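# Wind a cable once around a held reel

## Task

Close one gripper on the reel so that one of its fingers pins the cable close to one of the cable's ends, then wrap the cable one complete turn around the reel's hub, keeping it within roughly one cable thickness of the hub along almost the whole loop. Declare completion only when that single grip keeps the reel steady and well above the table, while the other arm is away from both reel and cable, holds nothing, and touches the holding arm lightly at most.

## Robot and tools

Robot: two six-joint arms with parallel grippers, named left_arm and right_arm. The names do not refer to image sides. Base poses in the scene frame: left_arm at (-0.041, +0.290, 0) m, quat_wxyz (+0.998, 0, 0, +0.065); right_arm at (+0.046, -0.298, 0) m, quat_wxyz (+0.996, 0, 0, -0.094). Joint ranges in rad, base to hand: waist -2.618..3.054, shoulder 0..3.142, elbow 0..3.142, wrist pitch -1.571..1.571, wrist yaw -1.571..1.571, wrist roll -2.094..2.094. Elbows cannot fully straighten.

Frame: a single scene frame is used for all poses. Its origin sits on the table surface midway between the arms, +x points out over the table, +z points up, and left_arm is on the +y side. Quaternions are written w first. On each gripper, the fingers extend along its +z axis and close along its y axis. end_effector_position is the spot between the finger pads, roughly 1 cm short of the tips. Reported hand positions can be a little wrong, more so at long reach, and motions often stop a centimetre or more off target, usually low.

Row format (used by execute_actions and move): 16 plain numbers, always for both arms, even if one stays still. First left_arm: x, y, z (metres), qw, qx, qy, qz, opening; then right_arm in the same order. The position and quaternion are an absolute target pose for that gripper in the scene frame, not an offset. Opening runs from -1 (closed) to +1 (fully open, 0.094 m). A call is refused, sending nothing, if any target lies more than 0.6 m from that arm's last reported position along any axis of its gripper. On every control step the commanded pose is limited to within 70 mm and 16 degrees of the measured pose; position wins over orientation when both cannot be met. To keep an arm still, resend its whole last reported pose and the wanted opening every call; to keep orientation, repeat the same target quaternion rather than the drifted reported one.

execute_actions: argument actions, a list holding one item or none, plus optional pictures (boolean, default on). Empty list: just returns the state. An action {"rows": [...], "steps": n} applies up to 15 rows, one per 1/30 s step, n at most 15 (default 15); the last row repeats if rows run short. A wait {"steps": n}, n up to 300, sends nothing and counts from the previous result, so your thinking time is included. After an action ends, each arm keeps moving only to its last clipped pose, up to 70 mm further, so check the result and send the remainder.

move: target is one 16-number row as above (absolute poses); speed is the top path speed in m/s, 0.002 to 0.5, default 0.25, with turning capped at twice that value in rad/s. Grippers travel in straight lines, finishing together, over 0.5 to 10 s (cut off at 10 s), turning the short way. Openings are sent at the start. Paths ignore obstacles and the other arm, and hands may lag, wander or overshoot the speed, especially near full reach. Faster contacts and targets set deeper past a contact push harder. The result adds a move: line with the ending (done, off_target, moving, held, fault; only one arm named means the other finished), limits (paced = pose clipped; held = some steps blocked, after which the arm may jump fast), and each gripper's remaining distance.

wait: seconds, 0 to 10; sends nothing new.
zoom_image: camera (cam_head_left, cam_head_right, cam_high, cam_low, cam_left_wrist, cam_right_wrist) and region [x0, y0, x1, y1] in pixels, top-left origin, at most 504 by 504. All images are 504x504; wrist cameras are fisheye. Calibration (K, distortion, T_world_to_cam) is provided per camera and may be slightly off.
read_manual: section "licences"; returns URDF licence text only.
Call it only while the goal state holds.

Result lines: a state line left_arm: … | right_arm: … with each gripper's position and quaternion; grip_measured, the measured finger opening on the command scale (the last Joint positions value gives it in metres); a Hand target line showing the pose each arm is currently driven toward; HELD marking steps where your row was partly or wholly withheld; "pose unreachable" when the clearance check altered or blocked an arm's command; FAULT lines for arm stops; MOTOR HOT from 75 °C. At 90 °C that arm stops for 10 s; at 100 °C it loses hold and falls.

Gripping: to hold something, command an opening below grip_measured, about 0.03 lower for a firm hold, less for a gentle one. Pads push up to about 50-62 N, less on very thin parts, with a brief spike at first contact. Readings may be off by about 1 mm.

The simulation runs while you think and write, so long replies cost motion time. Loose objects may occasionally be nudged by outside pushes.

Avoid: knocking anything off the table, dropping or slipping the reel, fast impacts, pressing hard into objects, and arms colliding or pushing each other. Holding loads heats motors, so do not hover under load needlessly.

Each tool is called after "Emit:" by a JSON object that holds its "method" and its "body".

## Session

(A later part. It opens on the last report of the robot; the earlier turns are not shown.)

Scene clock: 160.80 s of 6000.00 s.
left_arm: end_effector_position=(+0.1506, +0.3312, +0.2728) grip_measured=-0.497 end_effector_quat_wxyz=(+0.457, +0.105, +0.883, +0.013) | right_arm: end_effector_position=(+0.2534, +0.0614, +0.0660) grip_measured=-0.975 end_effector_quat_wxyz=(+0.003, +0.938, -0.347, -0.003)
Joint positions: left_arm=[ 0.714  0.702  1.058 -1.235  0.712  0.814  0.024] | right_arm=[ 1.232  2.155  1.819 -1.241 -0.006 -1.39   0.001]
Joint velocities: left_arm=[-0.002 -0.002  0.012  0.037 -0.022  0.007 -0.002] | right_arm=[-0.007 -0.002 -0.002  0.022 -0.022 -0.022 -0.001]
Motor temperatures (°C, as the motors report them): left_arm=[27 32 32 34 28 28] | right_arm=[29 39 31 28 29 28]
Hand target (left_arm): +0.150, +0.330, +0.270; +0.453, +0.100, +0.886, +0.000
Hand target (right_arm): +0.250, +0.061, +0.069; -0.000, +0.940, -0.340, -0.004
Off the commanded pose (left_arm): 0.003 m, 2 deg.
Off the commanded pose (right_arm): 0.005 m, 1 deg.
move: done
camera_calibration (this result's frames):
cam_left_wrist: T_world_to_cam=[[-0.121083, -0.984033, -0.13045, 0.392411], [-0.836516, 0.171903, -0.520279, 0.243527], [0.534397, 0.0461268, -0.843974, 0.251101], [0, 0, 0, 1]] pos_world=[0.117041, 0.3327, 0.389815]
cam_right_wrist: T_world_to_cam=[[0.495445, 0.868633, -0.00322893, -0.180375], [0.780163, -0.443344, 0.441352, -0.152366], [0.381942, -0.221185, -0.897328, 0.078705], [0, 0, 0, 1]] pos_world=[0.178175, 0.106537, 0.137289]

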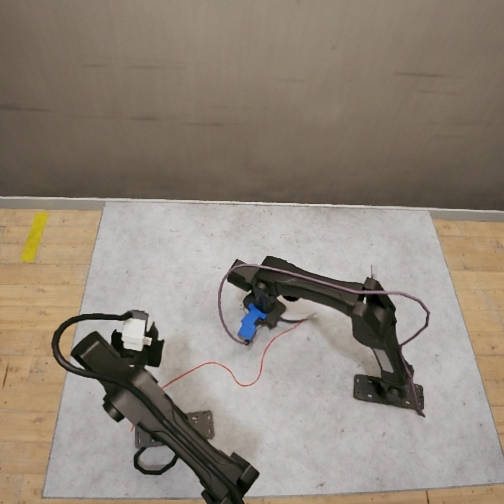

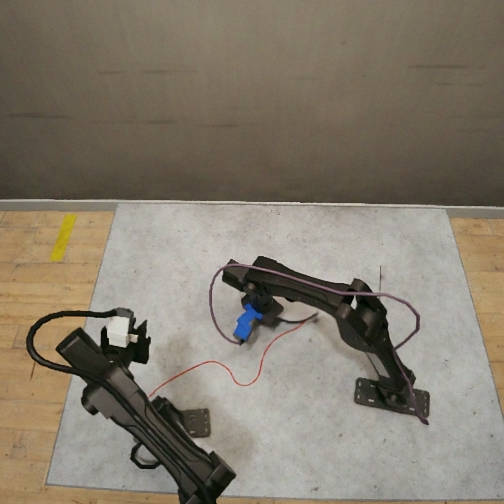

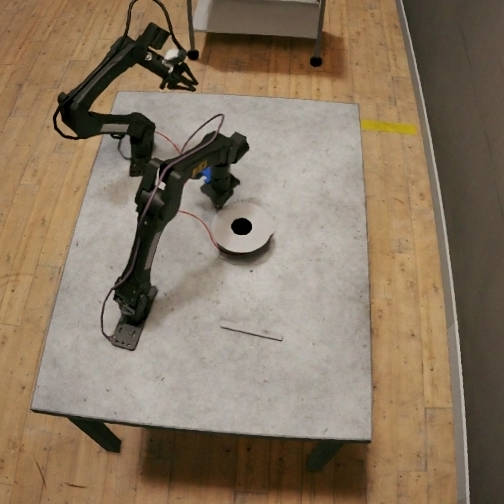

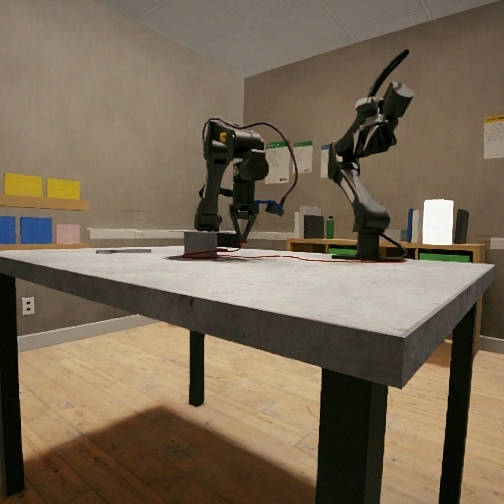

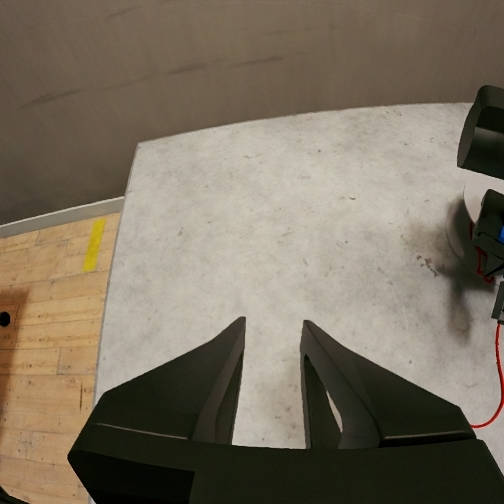

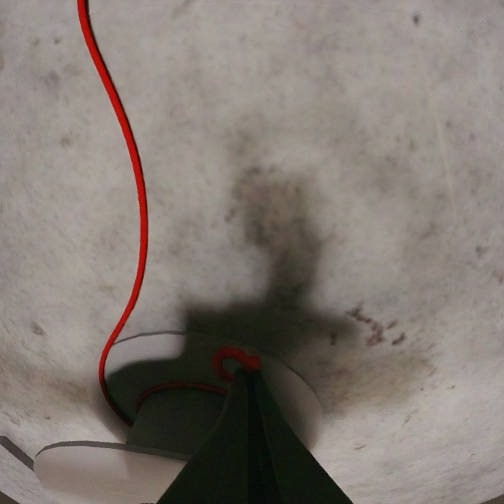

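Emit:
{"method": "move", "body": {"target": [0.15,0.33,0.27,0.45,0.1,0.88,0,-0.5,0.19,0.0,0.075,0,-0.95,0.3,0,-1], "speed": 0.1}}

Emit:
{"method": "move", "body": {"target": [0.15,0.33,0.27,0.45,0.1,0.88,0,-0.5,0.2,-0.09,0.12,0,-0.94,0.34,0,-1], "speed": 0.1}}

Emit:
{"method": "move", "body": {"target": [0.2,0.27,0.27,0.45,0.1,0.88,0,-0.5,0.27,-0.11,0.14,0,-0.87,0.5,0,-1], "speed": 0.1}}

Scene clock: 166.87 s of 6000.00 s.
left_arm: end_effector_position=(+0.1505, +0.3311, +0.2726) grip_measured=-0.497 end_effector_quat_wxyz=(+0.456, +0.105, +0.883, +0.013) | right_arm: end_effector_position=(+0.1946, +0.0021, +0.0731) grip_measured=-0.975 end_effector_quat_wxyz=(+0.001, +0.951, -0.309, +0.000)
Joint positions: left_arm=[ 0.714  0.702  1.058 -1.236  0.712  0.815  0.024] | right_arm=[ 1.298  1.833  1.386 -1.125  0.    -1.404  0.001]
Joint velocities: left_arm=[ 0.002  0.007  0.007 -0.037  0.007  0.007 -0.   ] | right_arm=[ 0.012 -0.012  0.002  0.037 -0.081  0.007 -0.001]
Motor temperatures (°C, as the motors report them): left_arm=[27 32 32 34 28 28] | right_arm=[29 39 31 28 29 28]
Hand target (left_arm): +0.150, +0.330, +0.270; +0.453, +0.100, +0.886, +0.000
Hand target (right_arm): +0.190, +0.000, +0.074; -0.000, +0.954, -0.301, -0.001
Off the commanded pose (left_arm): 0.003 m, 2 deg.
Off the commanded pose (right_arm): 0.005 m, 1 deg.
move: done
camera_calibration (this result's frames):
cam_left_wrist: T_world_to_cam=[[-0.121612, -0.98401, -0.130131, 0.392229], [-0.836806, 0.172151, -0.519731, 0.243183], [0.533822, 0.0456885, -0.844361, 0.251382], [0, 0, 0, 1]] pos_world=[0.117003, 0.332608, 0.389688]
cam_right_wrist: T_world_to_cam=[[0.424325, 0.905508, 0.00205285, -0.0863157], [0.80969, -0.380438, 0.446844, -0.142192], [0.405401, -0.187945, -0.89461, 0.0896095], [0, 0, 0, 1]] pos_world=[0.115429, 0.0409061, 0.14388]

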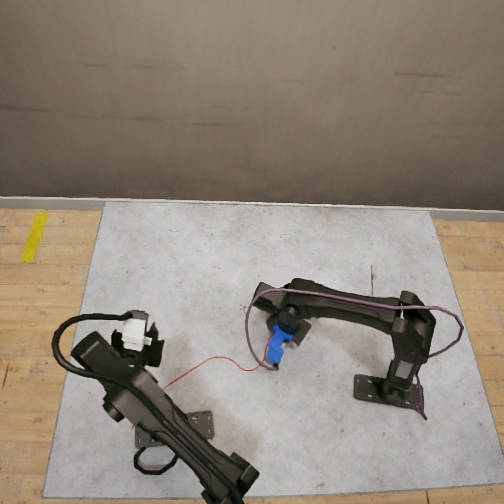

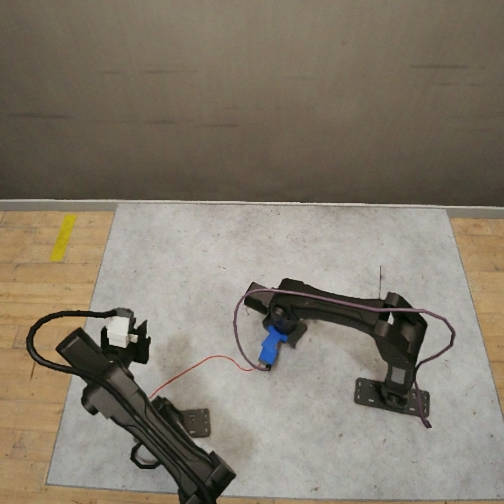

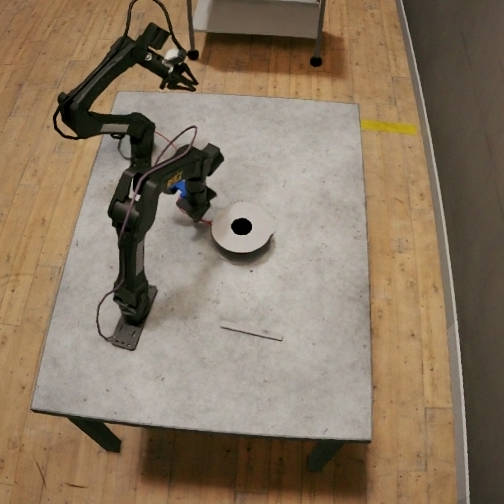

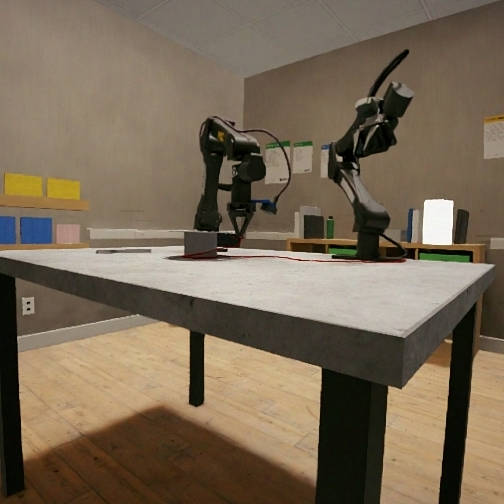

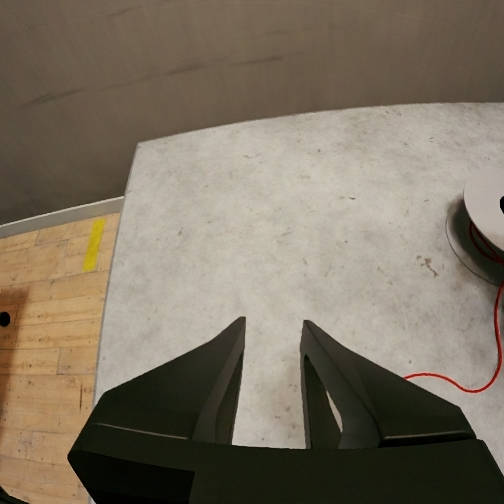

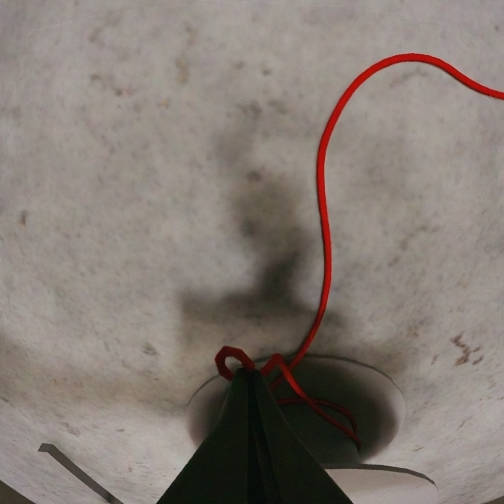

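Scene clock: 168.33 s of 6000.00 s.
left_arm: end_effector_position=(+0.1505, +0.3311, +0.2726) grip_measured=-0.497 end_effector_quat_wxyz=(+0.456, +0.105, +0.883, +0.013) | right_arm: end_effector_position=(+0.2054, -0.0798, +0.1198) grip_measured=-0.975 end_effector_quat_wxyz=(-0.013, +0.940, -0.340, +0.006)
Joint positions: left_arm=[ 0.714  0.702  1.058 -1.236  0.712  0.815  0.024] | right_arm=[ 1.129  1.537  1.24  -1.244  0.005 -1.507  0.001]
Joint velocities: left_arm=[-0.027 -0.002  0.012  0.037 -0.066  0.037  0.001] | right_arm=[ 0.002 -0.007 -0.002 -0.022 -0.022 -0.051  0.   ]
Motor temperatures (°C, as the motors report them): left_arm=[27 32 32 34 28 28] | right_arm=[29 39 31 28 29 28]
Hand target (left_arm): +0.150, +0.330, +0.270; +0.453, +0.100, +0.886, +0.000
Hand target (right_arm): +0.200, -0.091, +0.119; +0.001, +0.940, -0.340, +0.002
Off the commanded pose (left_arm): 0.003 m, 2 deg.
Off the commanded pose (right_arm): 0.011 m, 2 deg.
move: off_target (right_arm)
camera_calibration (this result's frames):
cam_left_wrist: T_world_to_cam=[[-0.121612, -0.98401, -0.130131, 0.392229], [-0.836806, 0.172151, -0.519731, 0.243183], [0.533822, 0.0456885, -0.844361, 0.251382], [0, 0, 0, 1]] pos_world=[0.117003, 0.332608, 0.389688]
cam_right_wrist: T_world_to_cam=[[0.483467, 0.874772, 0.0321615, -0.0349934], [0.772829, -0.443803, 0.453622, -0.20127], [0.411089, -0.194456, -0.890613, 0.109389], [0, 0, 0, 1]] pos_world=[0.127497, -0.0374419, 0.18985]

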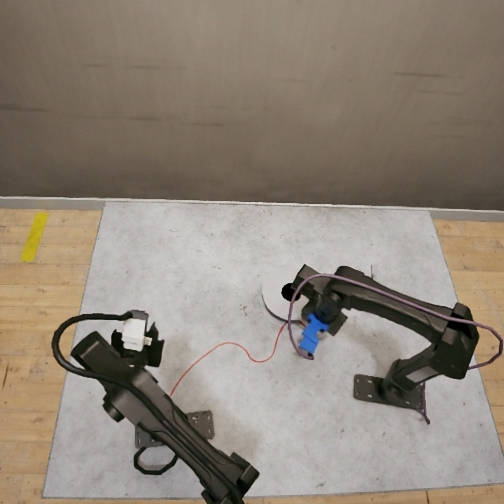

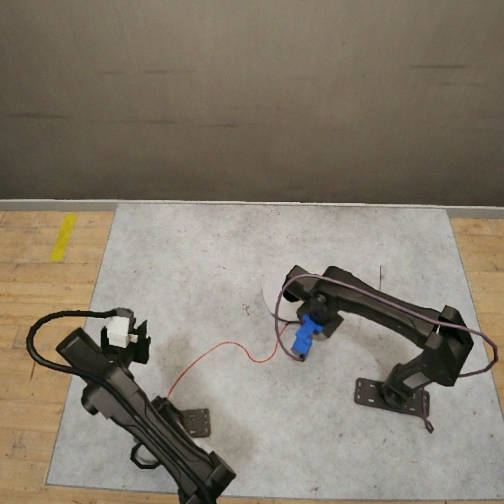

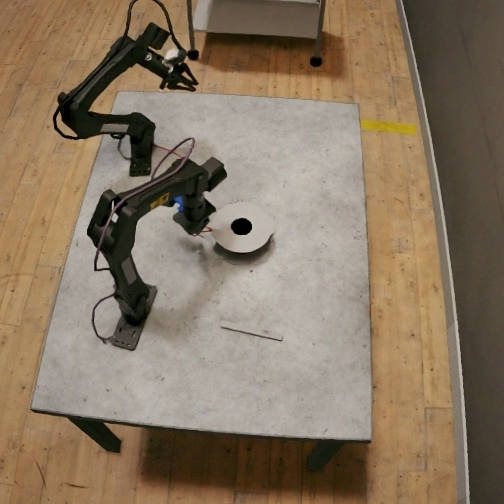

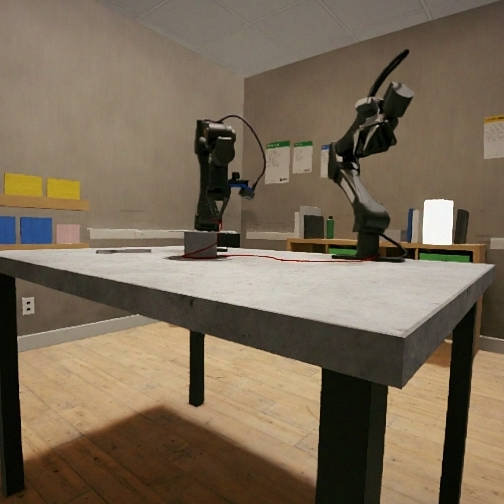

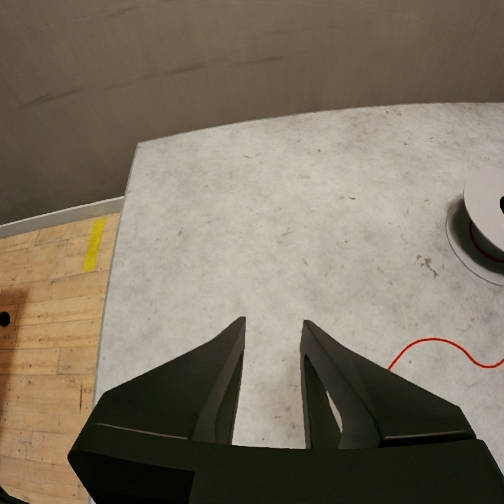

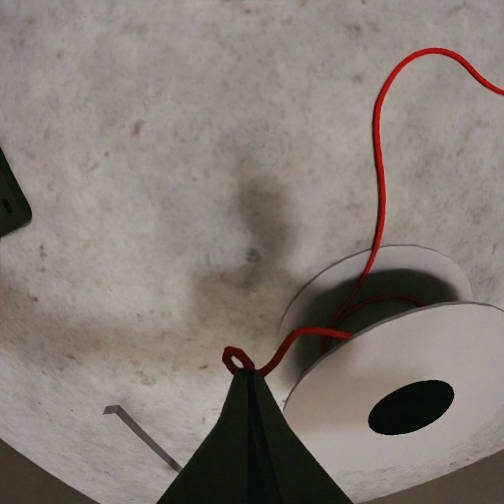

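Scene clock: 170.60 s of 6000.00 s.
left_arm: end_effector_position=(+0.1952, +0.2695, +0.2764) grip_measured=-0.497 end_effector_quat_wxyz=(+0.458, +0.102, +0.883, +0.001) | right_arm: end_effector_position=(+0.2676, -0.1091, +0.1385) grip_measured=-0.975 end_effector_quat_wxyz=(-0.005, +0.871, -0.491, +0.004)
Joint positions: left_arm=[-0.185  0.705  1.012 -0.926  0.047  0.15   0.024] | right_arm=[ 0.895  1.63   1.409 -1.336  0.005 -1.409  0.001]
Joint velocities: left_arm=[ 0.007  0.002 -0.012  0.022 -0.051 -0.022 -0.   ] | right_arm=[-0.017  0.007 -0.012 -0.066  0.066  0.081 -0.001]
Motor temperatures (°C, as the motors report them): left_arm=[27 32 32 34 28 28] | right_arm=[29 38 31 28 29 28]
Hand target (left_arm): +0.198, +0.268, +0.269; +0.449, +0.102, +0.888, -0.000
Hand target (right_arm): +0.270, -0.111, +0.140; +0.001, +0.867, -0.498, +0.003
Off the commanded pose (left_arm): 0.008 m, 1 deg.
Off the commanded pose (right_arm): 0.003 m, 1 deg.
move: done
camera_calibration (this result's frames):
cam_left_wrist: T_world_to_cam=[[-0.126664, -0.986244, -0.106198, 0.332479], [-0.835665, 0.163776, -0.524253, 0.296418], [0.534434, 0.0223417, -0.844915, 0.239882], [0, 0, 0, 1]] pos_world=[0.161618, 0.274, 0.393386]
cam_right_wrist: T_world_to_cam=[[0.742681, 0.669434, 0.0168084, -0.129738], [0.591958, -0.668048, 0.450886, -0.246547], [0.313067, -0.324915, -0.892423, 0.107054], [0, 0, 0, 1]] pos_world=[0.208784, -0.0430712, 0.208882]

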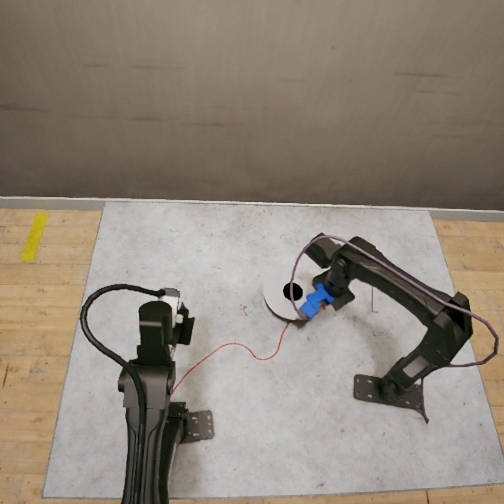

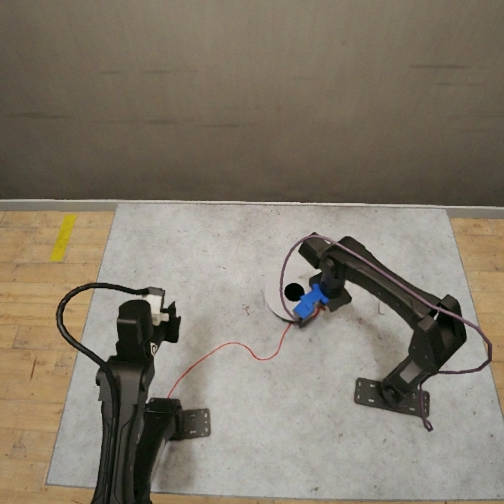

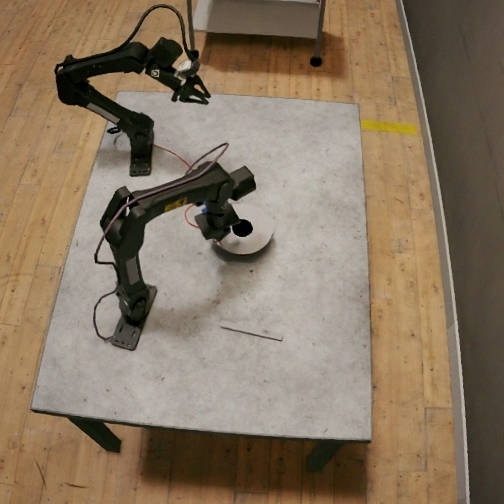

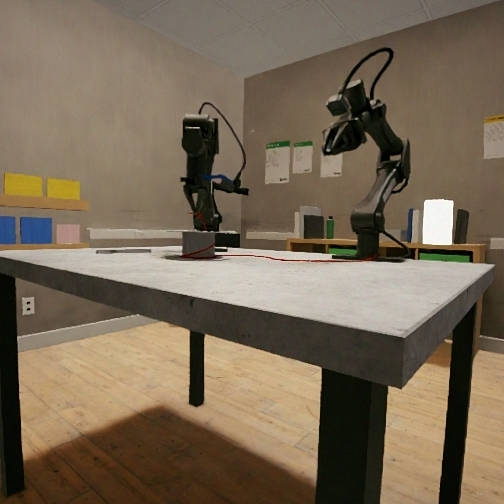

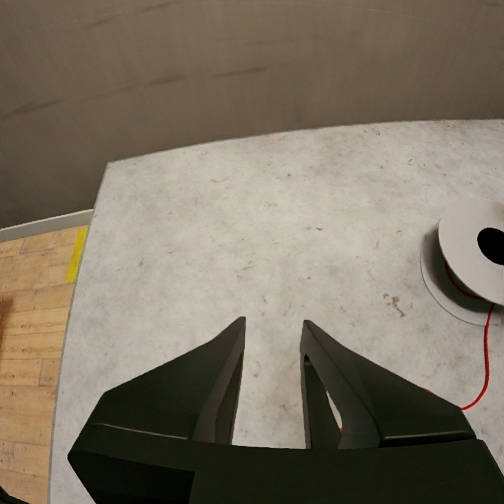

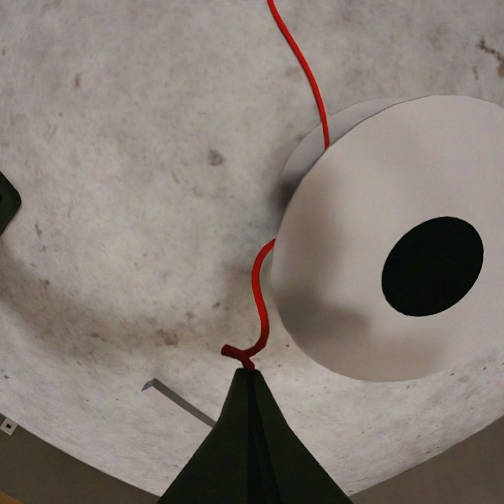

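Emit:
{"method": "move", "body": {"target": [0.23,0.1,0.12,0.352,-0.375,0.624,-0.588,-0.3,0.31,-0.09,0.14,0.1,-0.75,0.62,0.2,-1], "speed": 0.2}}

Emit:
{"method": "move", "body": {"target": [0.215,0.02,0.08,0.352,-0.375,0.624,-0.588,-0.3,0.31,-0.09,0.14,0.1,-0.75,0.62,0.2,-1], "speed": 0.1}}

Scene clock: 183.53 s of 6000.00 s.
left_arm: end_effector_position=(+0.2330, +0.0958, +0.1271) grip_measured=-0.303 end_effector_quat_wxyz=(+0.355, -0.372, +0.616, -0.596) | right_arm: end_effector_position=(+0.3017, -0.0963, +0.1365) grip_measured=-0.975 end_effector_quat_wxyz=(-0.086, +0.758, -0.619, -0.188)
Joint positions: left_arm=[-0.894  1.623  0.037  1.547 -0.273 -1.588  0.033] | right_arm=[ 0.631  1.748  1.473 -1.302 -0.416 -1.331  0.001]
Joint velocities: left_arm=[-0.007 -0.012 -0.017 -0.022 -0.022 -0.037  0.   ] | right_arm=[-0.017 -0.027  0.002  0.066 -0.007 -0.007 -0.001]
Motor temperatures (°C, as the motors report them): left_arm=[27 31 32 36 28 28] | right_arm=[29 36 31 28 29 28]
Hand target (left_arm): +0.228, +0.098, +0.118; +0.352, -0.373, +0.627, -0.586
Hand target (right_arm): +0.310, -0.091, +0.140; -0.101, +0.752, -0.621, -0.195
Off the commanded pose (left_arm): 0.009 m, 1 deg.
Off the commanded pose (right_arm): 0.011 m, 2 deg.
After step 180, 1.63 s passed at rest.
move: off_target (right_arm)
camera_calibration (this result's frames):
cam_left_wrist: T_world_to_cam=[[0.0895381, -0.0158533, 0.995857, -0.133325], [-0.773258, -0.631296, 0.0594743, 0.265645], [0.627738, -0.77538, -0.0687838, 0.0533586], [0, 0, 0, 1]] pos_world=[0.183854, 0.20696, 0.120644]
cam_right_wrist: T_world_to_cam=[[0.922792, 0.384607, -0.0230986, -0.239893], [0.385288, -0.921575, 0.047462, -0.164277], [-0.00303287, -0.0526971, -0.998606, 0.234787], [0, 0, 0, 1]] pos_world=[0.285377, -0.0467568, 0.236716]

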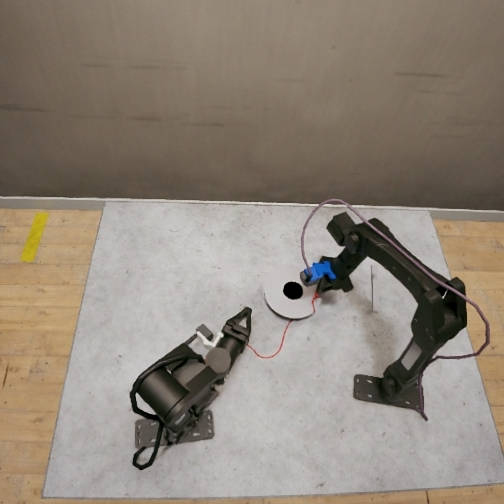

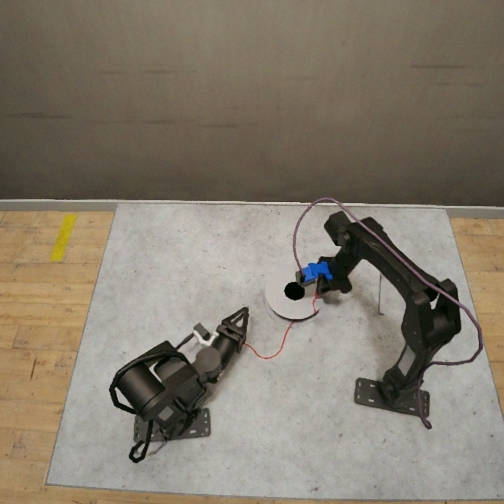

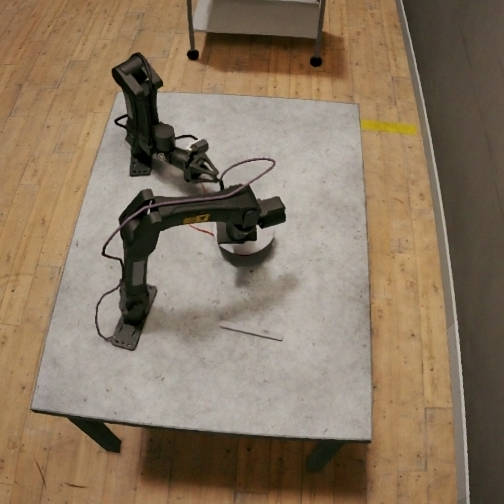

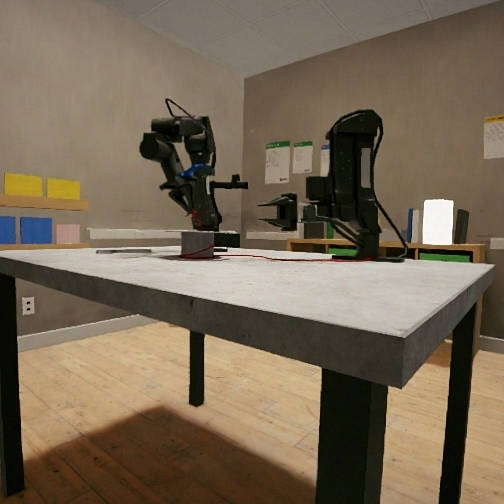

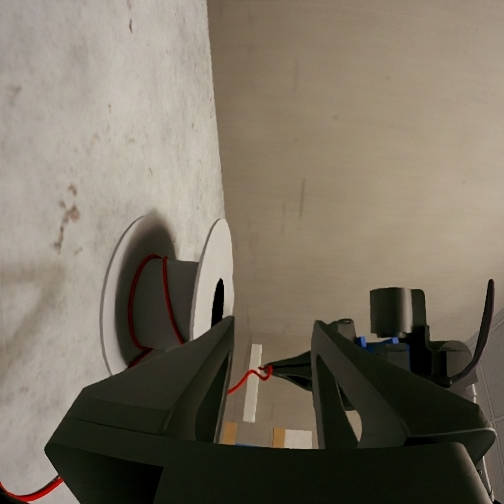

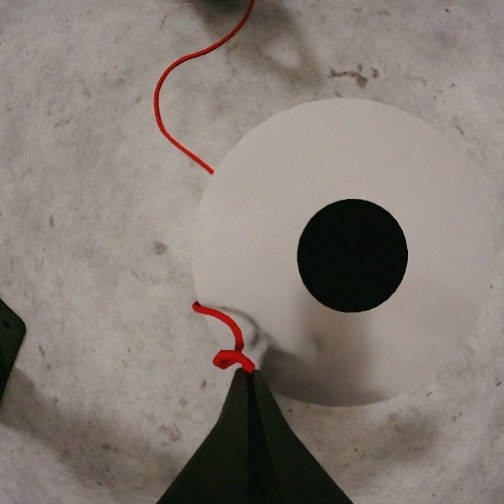

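Scene clock: 184.97 s of 6000.00 s.
left_arm: end_effector_position=(+0.2115, +0.0269, +0.0783) grip_measured=-0.303 end_effector_quat_wxyz=(+0.343, -0.389, +0.645, -0.561) | right_arm: end_effector_position=(+0.3012, -0.0954, +0.1369) grip_measured=-0.975 end_effector_quat_wxyz=(-0.087, +0.757, -0.618, -0.191)
Joint positions: left_arm=[-1.222  1.938  0.21   1.563 -0.606 -1.659  0.033] | right_arm=[ 0.631  1.748  1.473 -1.302 -0.423 -1.331  0.001]
Joint velocities: left_arm=[-0.012  0.007 -0.022 -0.007  0.022 -0.051  0.001] | right_arm=[ 0.012 -0.012 -0.002 -0.051  0.066  0.051  0.   ]
Motor temperatures (°C, as the motors report them): left_arm=[27 31 32 36 28 28] | right_arm=[29 36 31 28 29 28]
Hand target (left_arm): +0.213, +0.020, +0.079; +0.343, -0.389, +0.641, -0.566
Hand target (right_arm): +0.310, -0.090, +0.140; -0.101, +0.751, -0.621, -0.200
Off the commanded pose (left_arm): 0.008 m, 4 deg.
Off the commanded pose (right_arm): 0.011 m, 2 deg.
joint sent to its limit (left arm) — the command would take joint 4 (wrist pitch) past its upper limit, so that joint was sent only as far as its limit.
move: off_target (left_arm, right_arm)
camera_calibration (this result's frames):
cam_left_wrist: T_world_to_cam=[[0.170175, -0.0702199, 0.982909, -0.0983872], [-0.760943, -0.64312, 0.0858005, 0.204052], [0.626103, -0.762539, -0.162877, 0.0174788], [0, 0, 0, 1]] pos_world=[0.161072, 0.137649, 0.0820448]
cam_right_wrist: T_world_to_cam=[[0.922743, 0.384705, -0.0234053, -0.239769], [0.385373, -0.92185, 0.0409904, -0.162412], [-0.005807, -0.0468433, -0.998885, 0.236739], [0, 0, 0, 1]] pos_world=[0.285208, -0.0463894, 0.23752]

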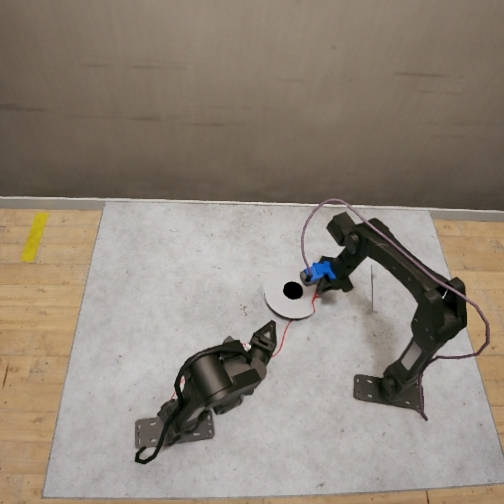

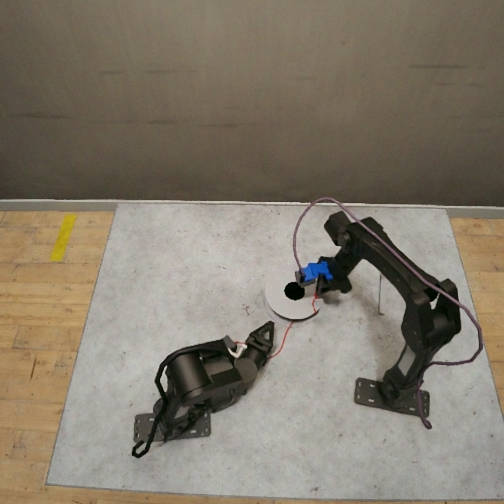

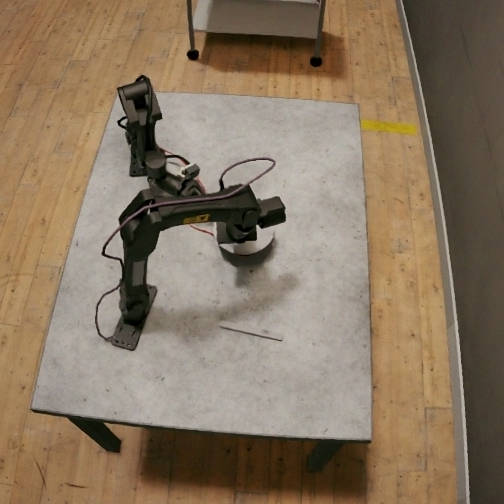

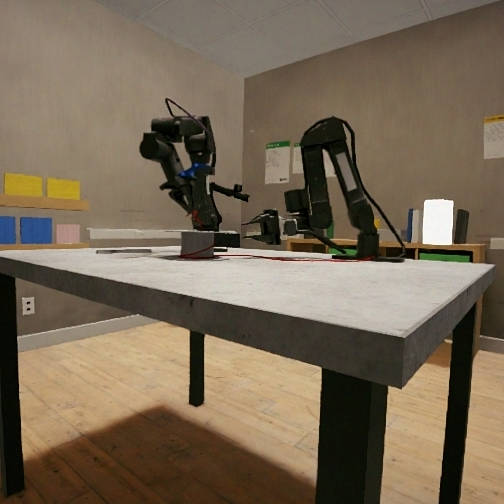

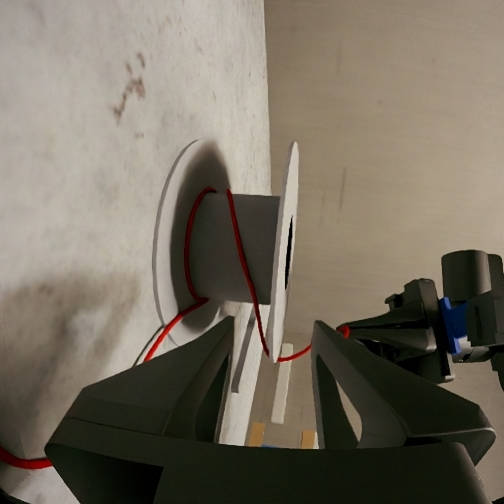

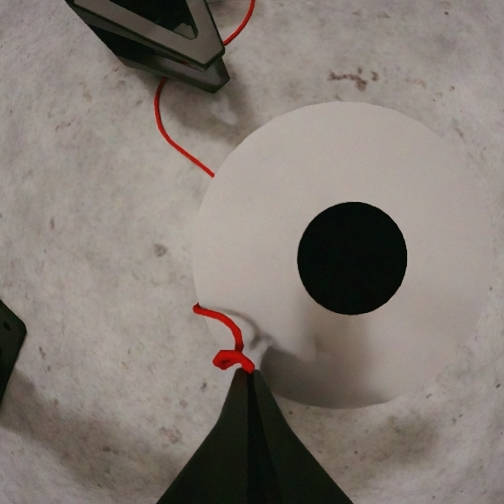

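Emit:
{"method": "move", "body": {"target": [0.23,-0.03,0.078,0.352,-0.375,0.624,-0.588,-0.3,0.315,-0.1,0.15,0.1,-0.75,0.62,0.2,-1], "speed": 0.08}}

Emit:
{"method": "move", "body": {"target": [0.27,-0.055,0.078,0.352,-0.375,0.624,-0.588,-0.3,0.315,-0.1,0.15,0.1,-0.75,0.62,0.2,-1], "speed": 0.05}}

Scene clock: 193.87 s of 6000.00 s.
left_arm: end_effector_position=(+0.2284, -0.0235, +0.0776) grip_measured=-0.303 end_effector_quat_wxyz=(+0.347, -0.382, +0.628, -0.582) | right_arm: end_effector_position=(+0.3126, -0.1029, +0.1460) grip_measured=-0.975 end_effector_quat_wxyz=(-0.095, +0.754, -0.622, -0.187)
Joint positions: left_arm=[-1.252  2.083  0.418  1.565 -0.632 -1.638  0.033] | right_arm=[ 0.596  1.762  1.526 -1.336 -0.422 -1.355  0.001]
Joint velocities: left_arm=[-0.007 -0.012  0.007 -0.051 -0.007  0.007 -0.001] | right_arm=[-0.017 -0.022 -0.007 -0.095  0.007 -0.095  0.   ]
Motor temperatures (°C, as the motors report them): left_arm=[27 32 32 36 28 28] | right_arm=[29 35 32 28 29 28]
Hand target (left_arm): +0.229, -0.030, +0.078; +0.350, -0.378, +0.627, -0.584
Hand target (right_arm): +0.315, -0.100, +0.150; -0.100, +0.751, -0.621, -0.199
Off the commanded pose (left_arm): 0.007 m, 1 deg.
Off the commanded pose (right_arm): 0.005 m, 2 deg.
joint sent to its limit (left arm) — the command would take joint 4 (wrist pitch) past its upper limit, so that joint was sent only as far as its limit.
After step 180, 1.83 s passed at rest.
move: done
camera_calibration (this result's frames):
cam_left_wrist: T_world_to_cam=[[0.129273, -0.0350089, 0.990991, -0.0945898], [-0.768327, -0.635314, 0.0777829, 0.187119], [0.626867, -0.77146, -0.109027, -0.0362073], [0, 0, 0, 1]] pos_world=[0.178693, 0.0876351, 0.0752354]
cam_right_wrist: T_world_to_cam=[[0.928091, 0.372247, -0.00895374, -0.252262], [0.372286, -0.927188, 0.0415324, -0.170615], [0.00715848, -0.0418791, -0.999097, 0.24201], [0, 0, 0, 1]] pos_world=[0.295907, -0.0541531, 0.246619]

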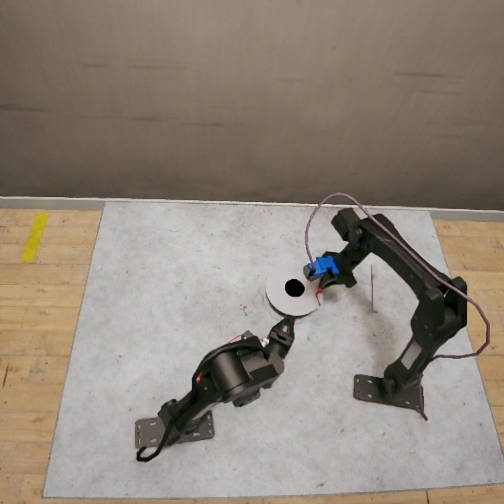

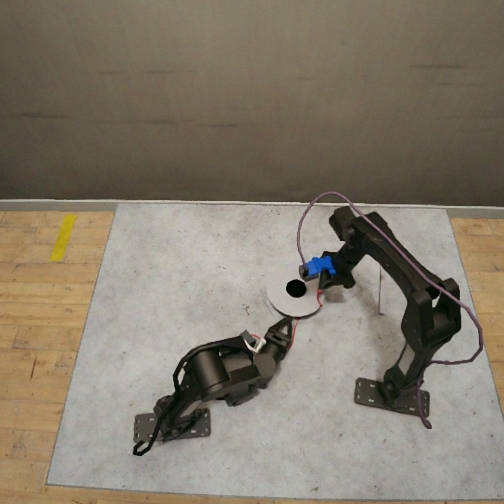

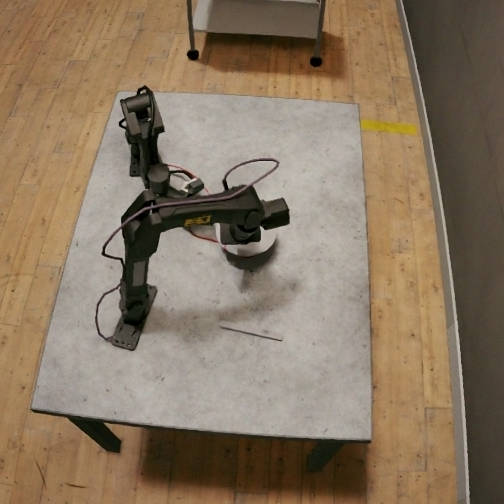

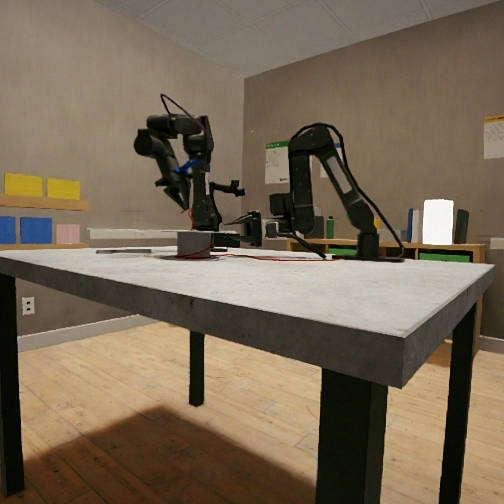

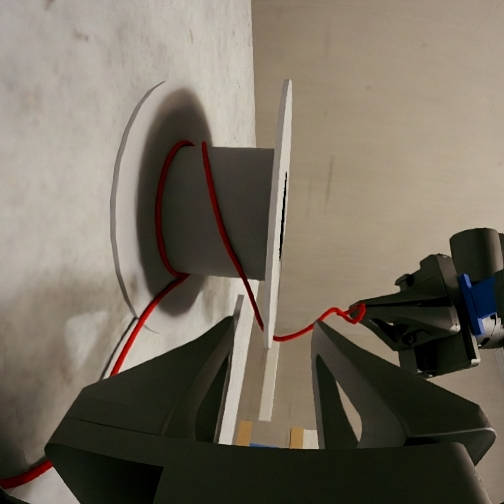

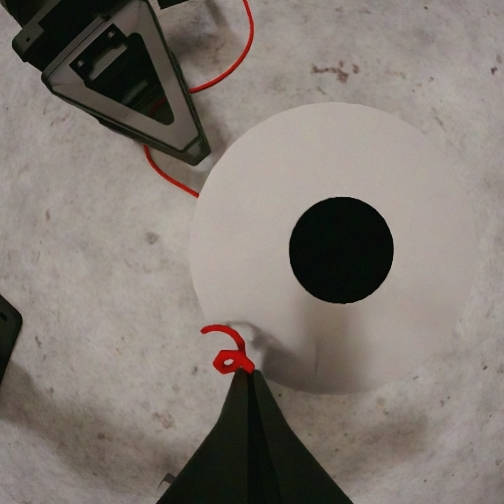

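Scene clock: 195.20 s of 6000.00 s.
left_arm: end_effector_position=(+0.2635, -0.0520, +0.0820) grip_measured=-0.303 end_effector_quat_wxyz=(+0.348, -0.377, +0.619, -0.595) | right_arm: end_effector_position=(+0.3124, -0.1031, +0.1460) grip_measured=-0.975 end_effector_quat_wxyz=(-0.094, +0.755, -0.622, -0.186)
Joint positions: left_arm=[-1.184  2.149  0.587  1.502 -0.559 -1.621  0.033] | right_arm=[ 0.596  1.762  1.526 -1.338 -0.421 -1.357  0.001]
Joint velocities: left_arm=[-0.012 -0.012 -0.002  0.007  0.095 -0.037 -0.   ] | right_arm=[-0.017 -0.012 -0.002  0.037  0.022  0.007 -0.   ]
Motor temperatures (°C, as the motors report them): left_arm=[27 32 32 36 28 28] | right_arm=[29 35 32 28 29 28]
Hand target (left_arm): +0.269, -0.055, +0.078; +0.352, -0.375, +0.624, -0.588
Hand target (right_arm): +0.315, -0.100, +0.150; -0.101, +0.751, -0.621, -0.200
Off the commanded pose (left_arm): 0.008 m, 1 deg.
Off the commanded pose (right_arm): 0.006 m, 2 deg.
move: done
camera_calibration (this result's frames):
cam_left_wrist: T_world_to_cam=[[0.107264, -0.0118604, 0.99416, -0.0977772], [-0.773972, -0.628642, 0.0760073, 0.19759], [0.624069, -0.777604, -0.0766104, -0.082006], [0, 0, 0, 1]] pos_world=[0.214594, 0.0592853, 0.0759054]
cam_right_wrist: T_world_to_cam=[[0.927569, 0.373532, -0.00945533, -0.251631], [0.373585, -0.926631, 0.0423039, -0.171204], [0.00704026, -0.0427722, -0.99906, 0.241887], [0, 0, 0, 1]] pos_world=[0.295661, -0.0543051, 0.246523]

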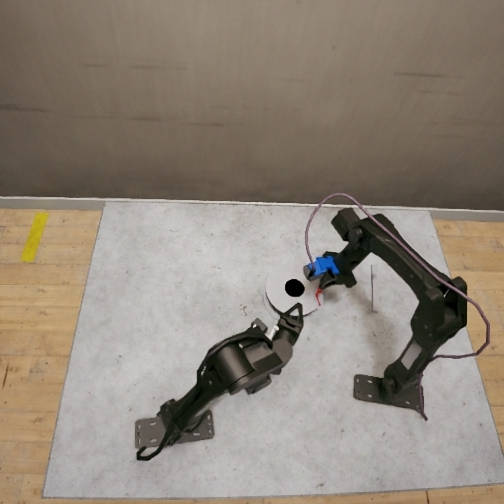

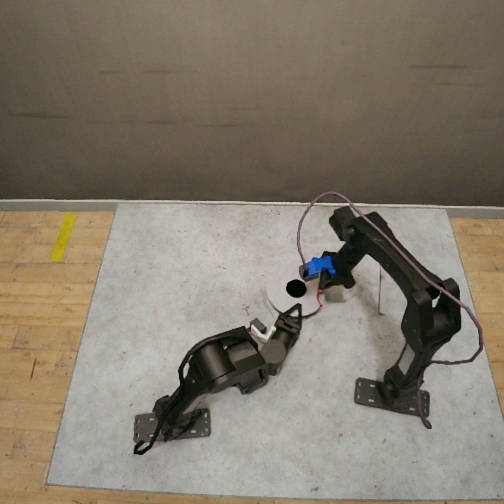

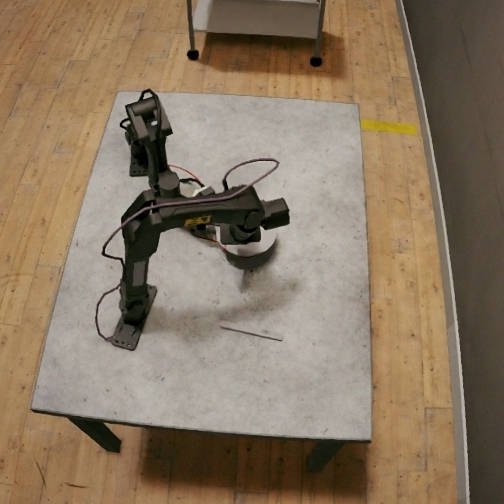

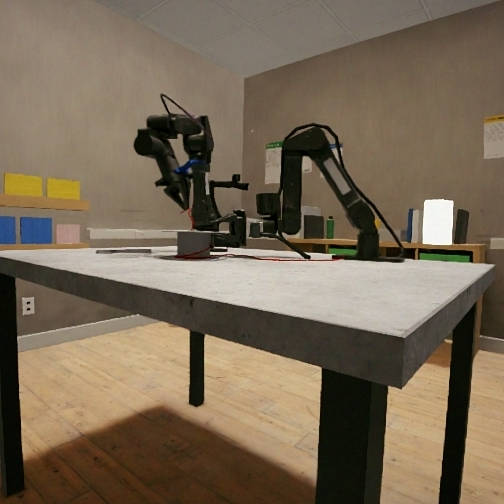

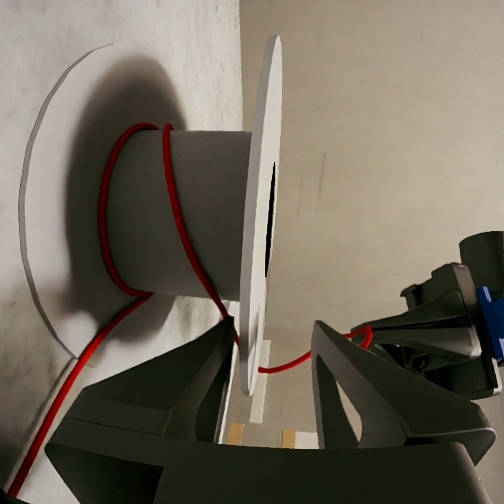

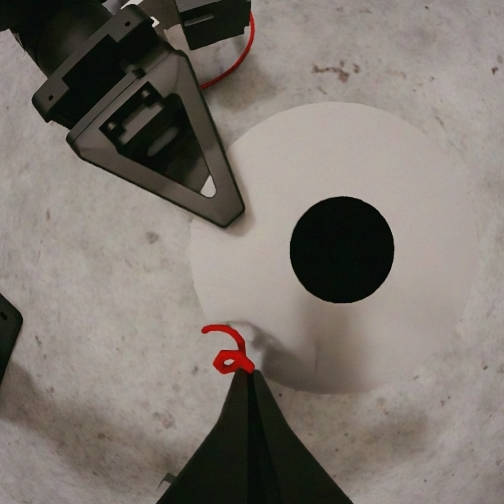

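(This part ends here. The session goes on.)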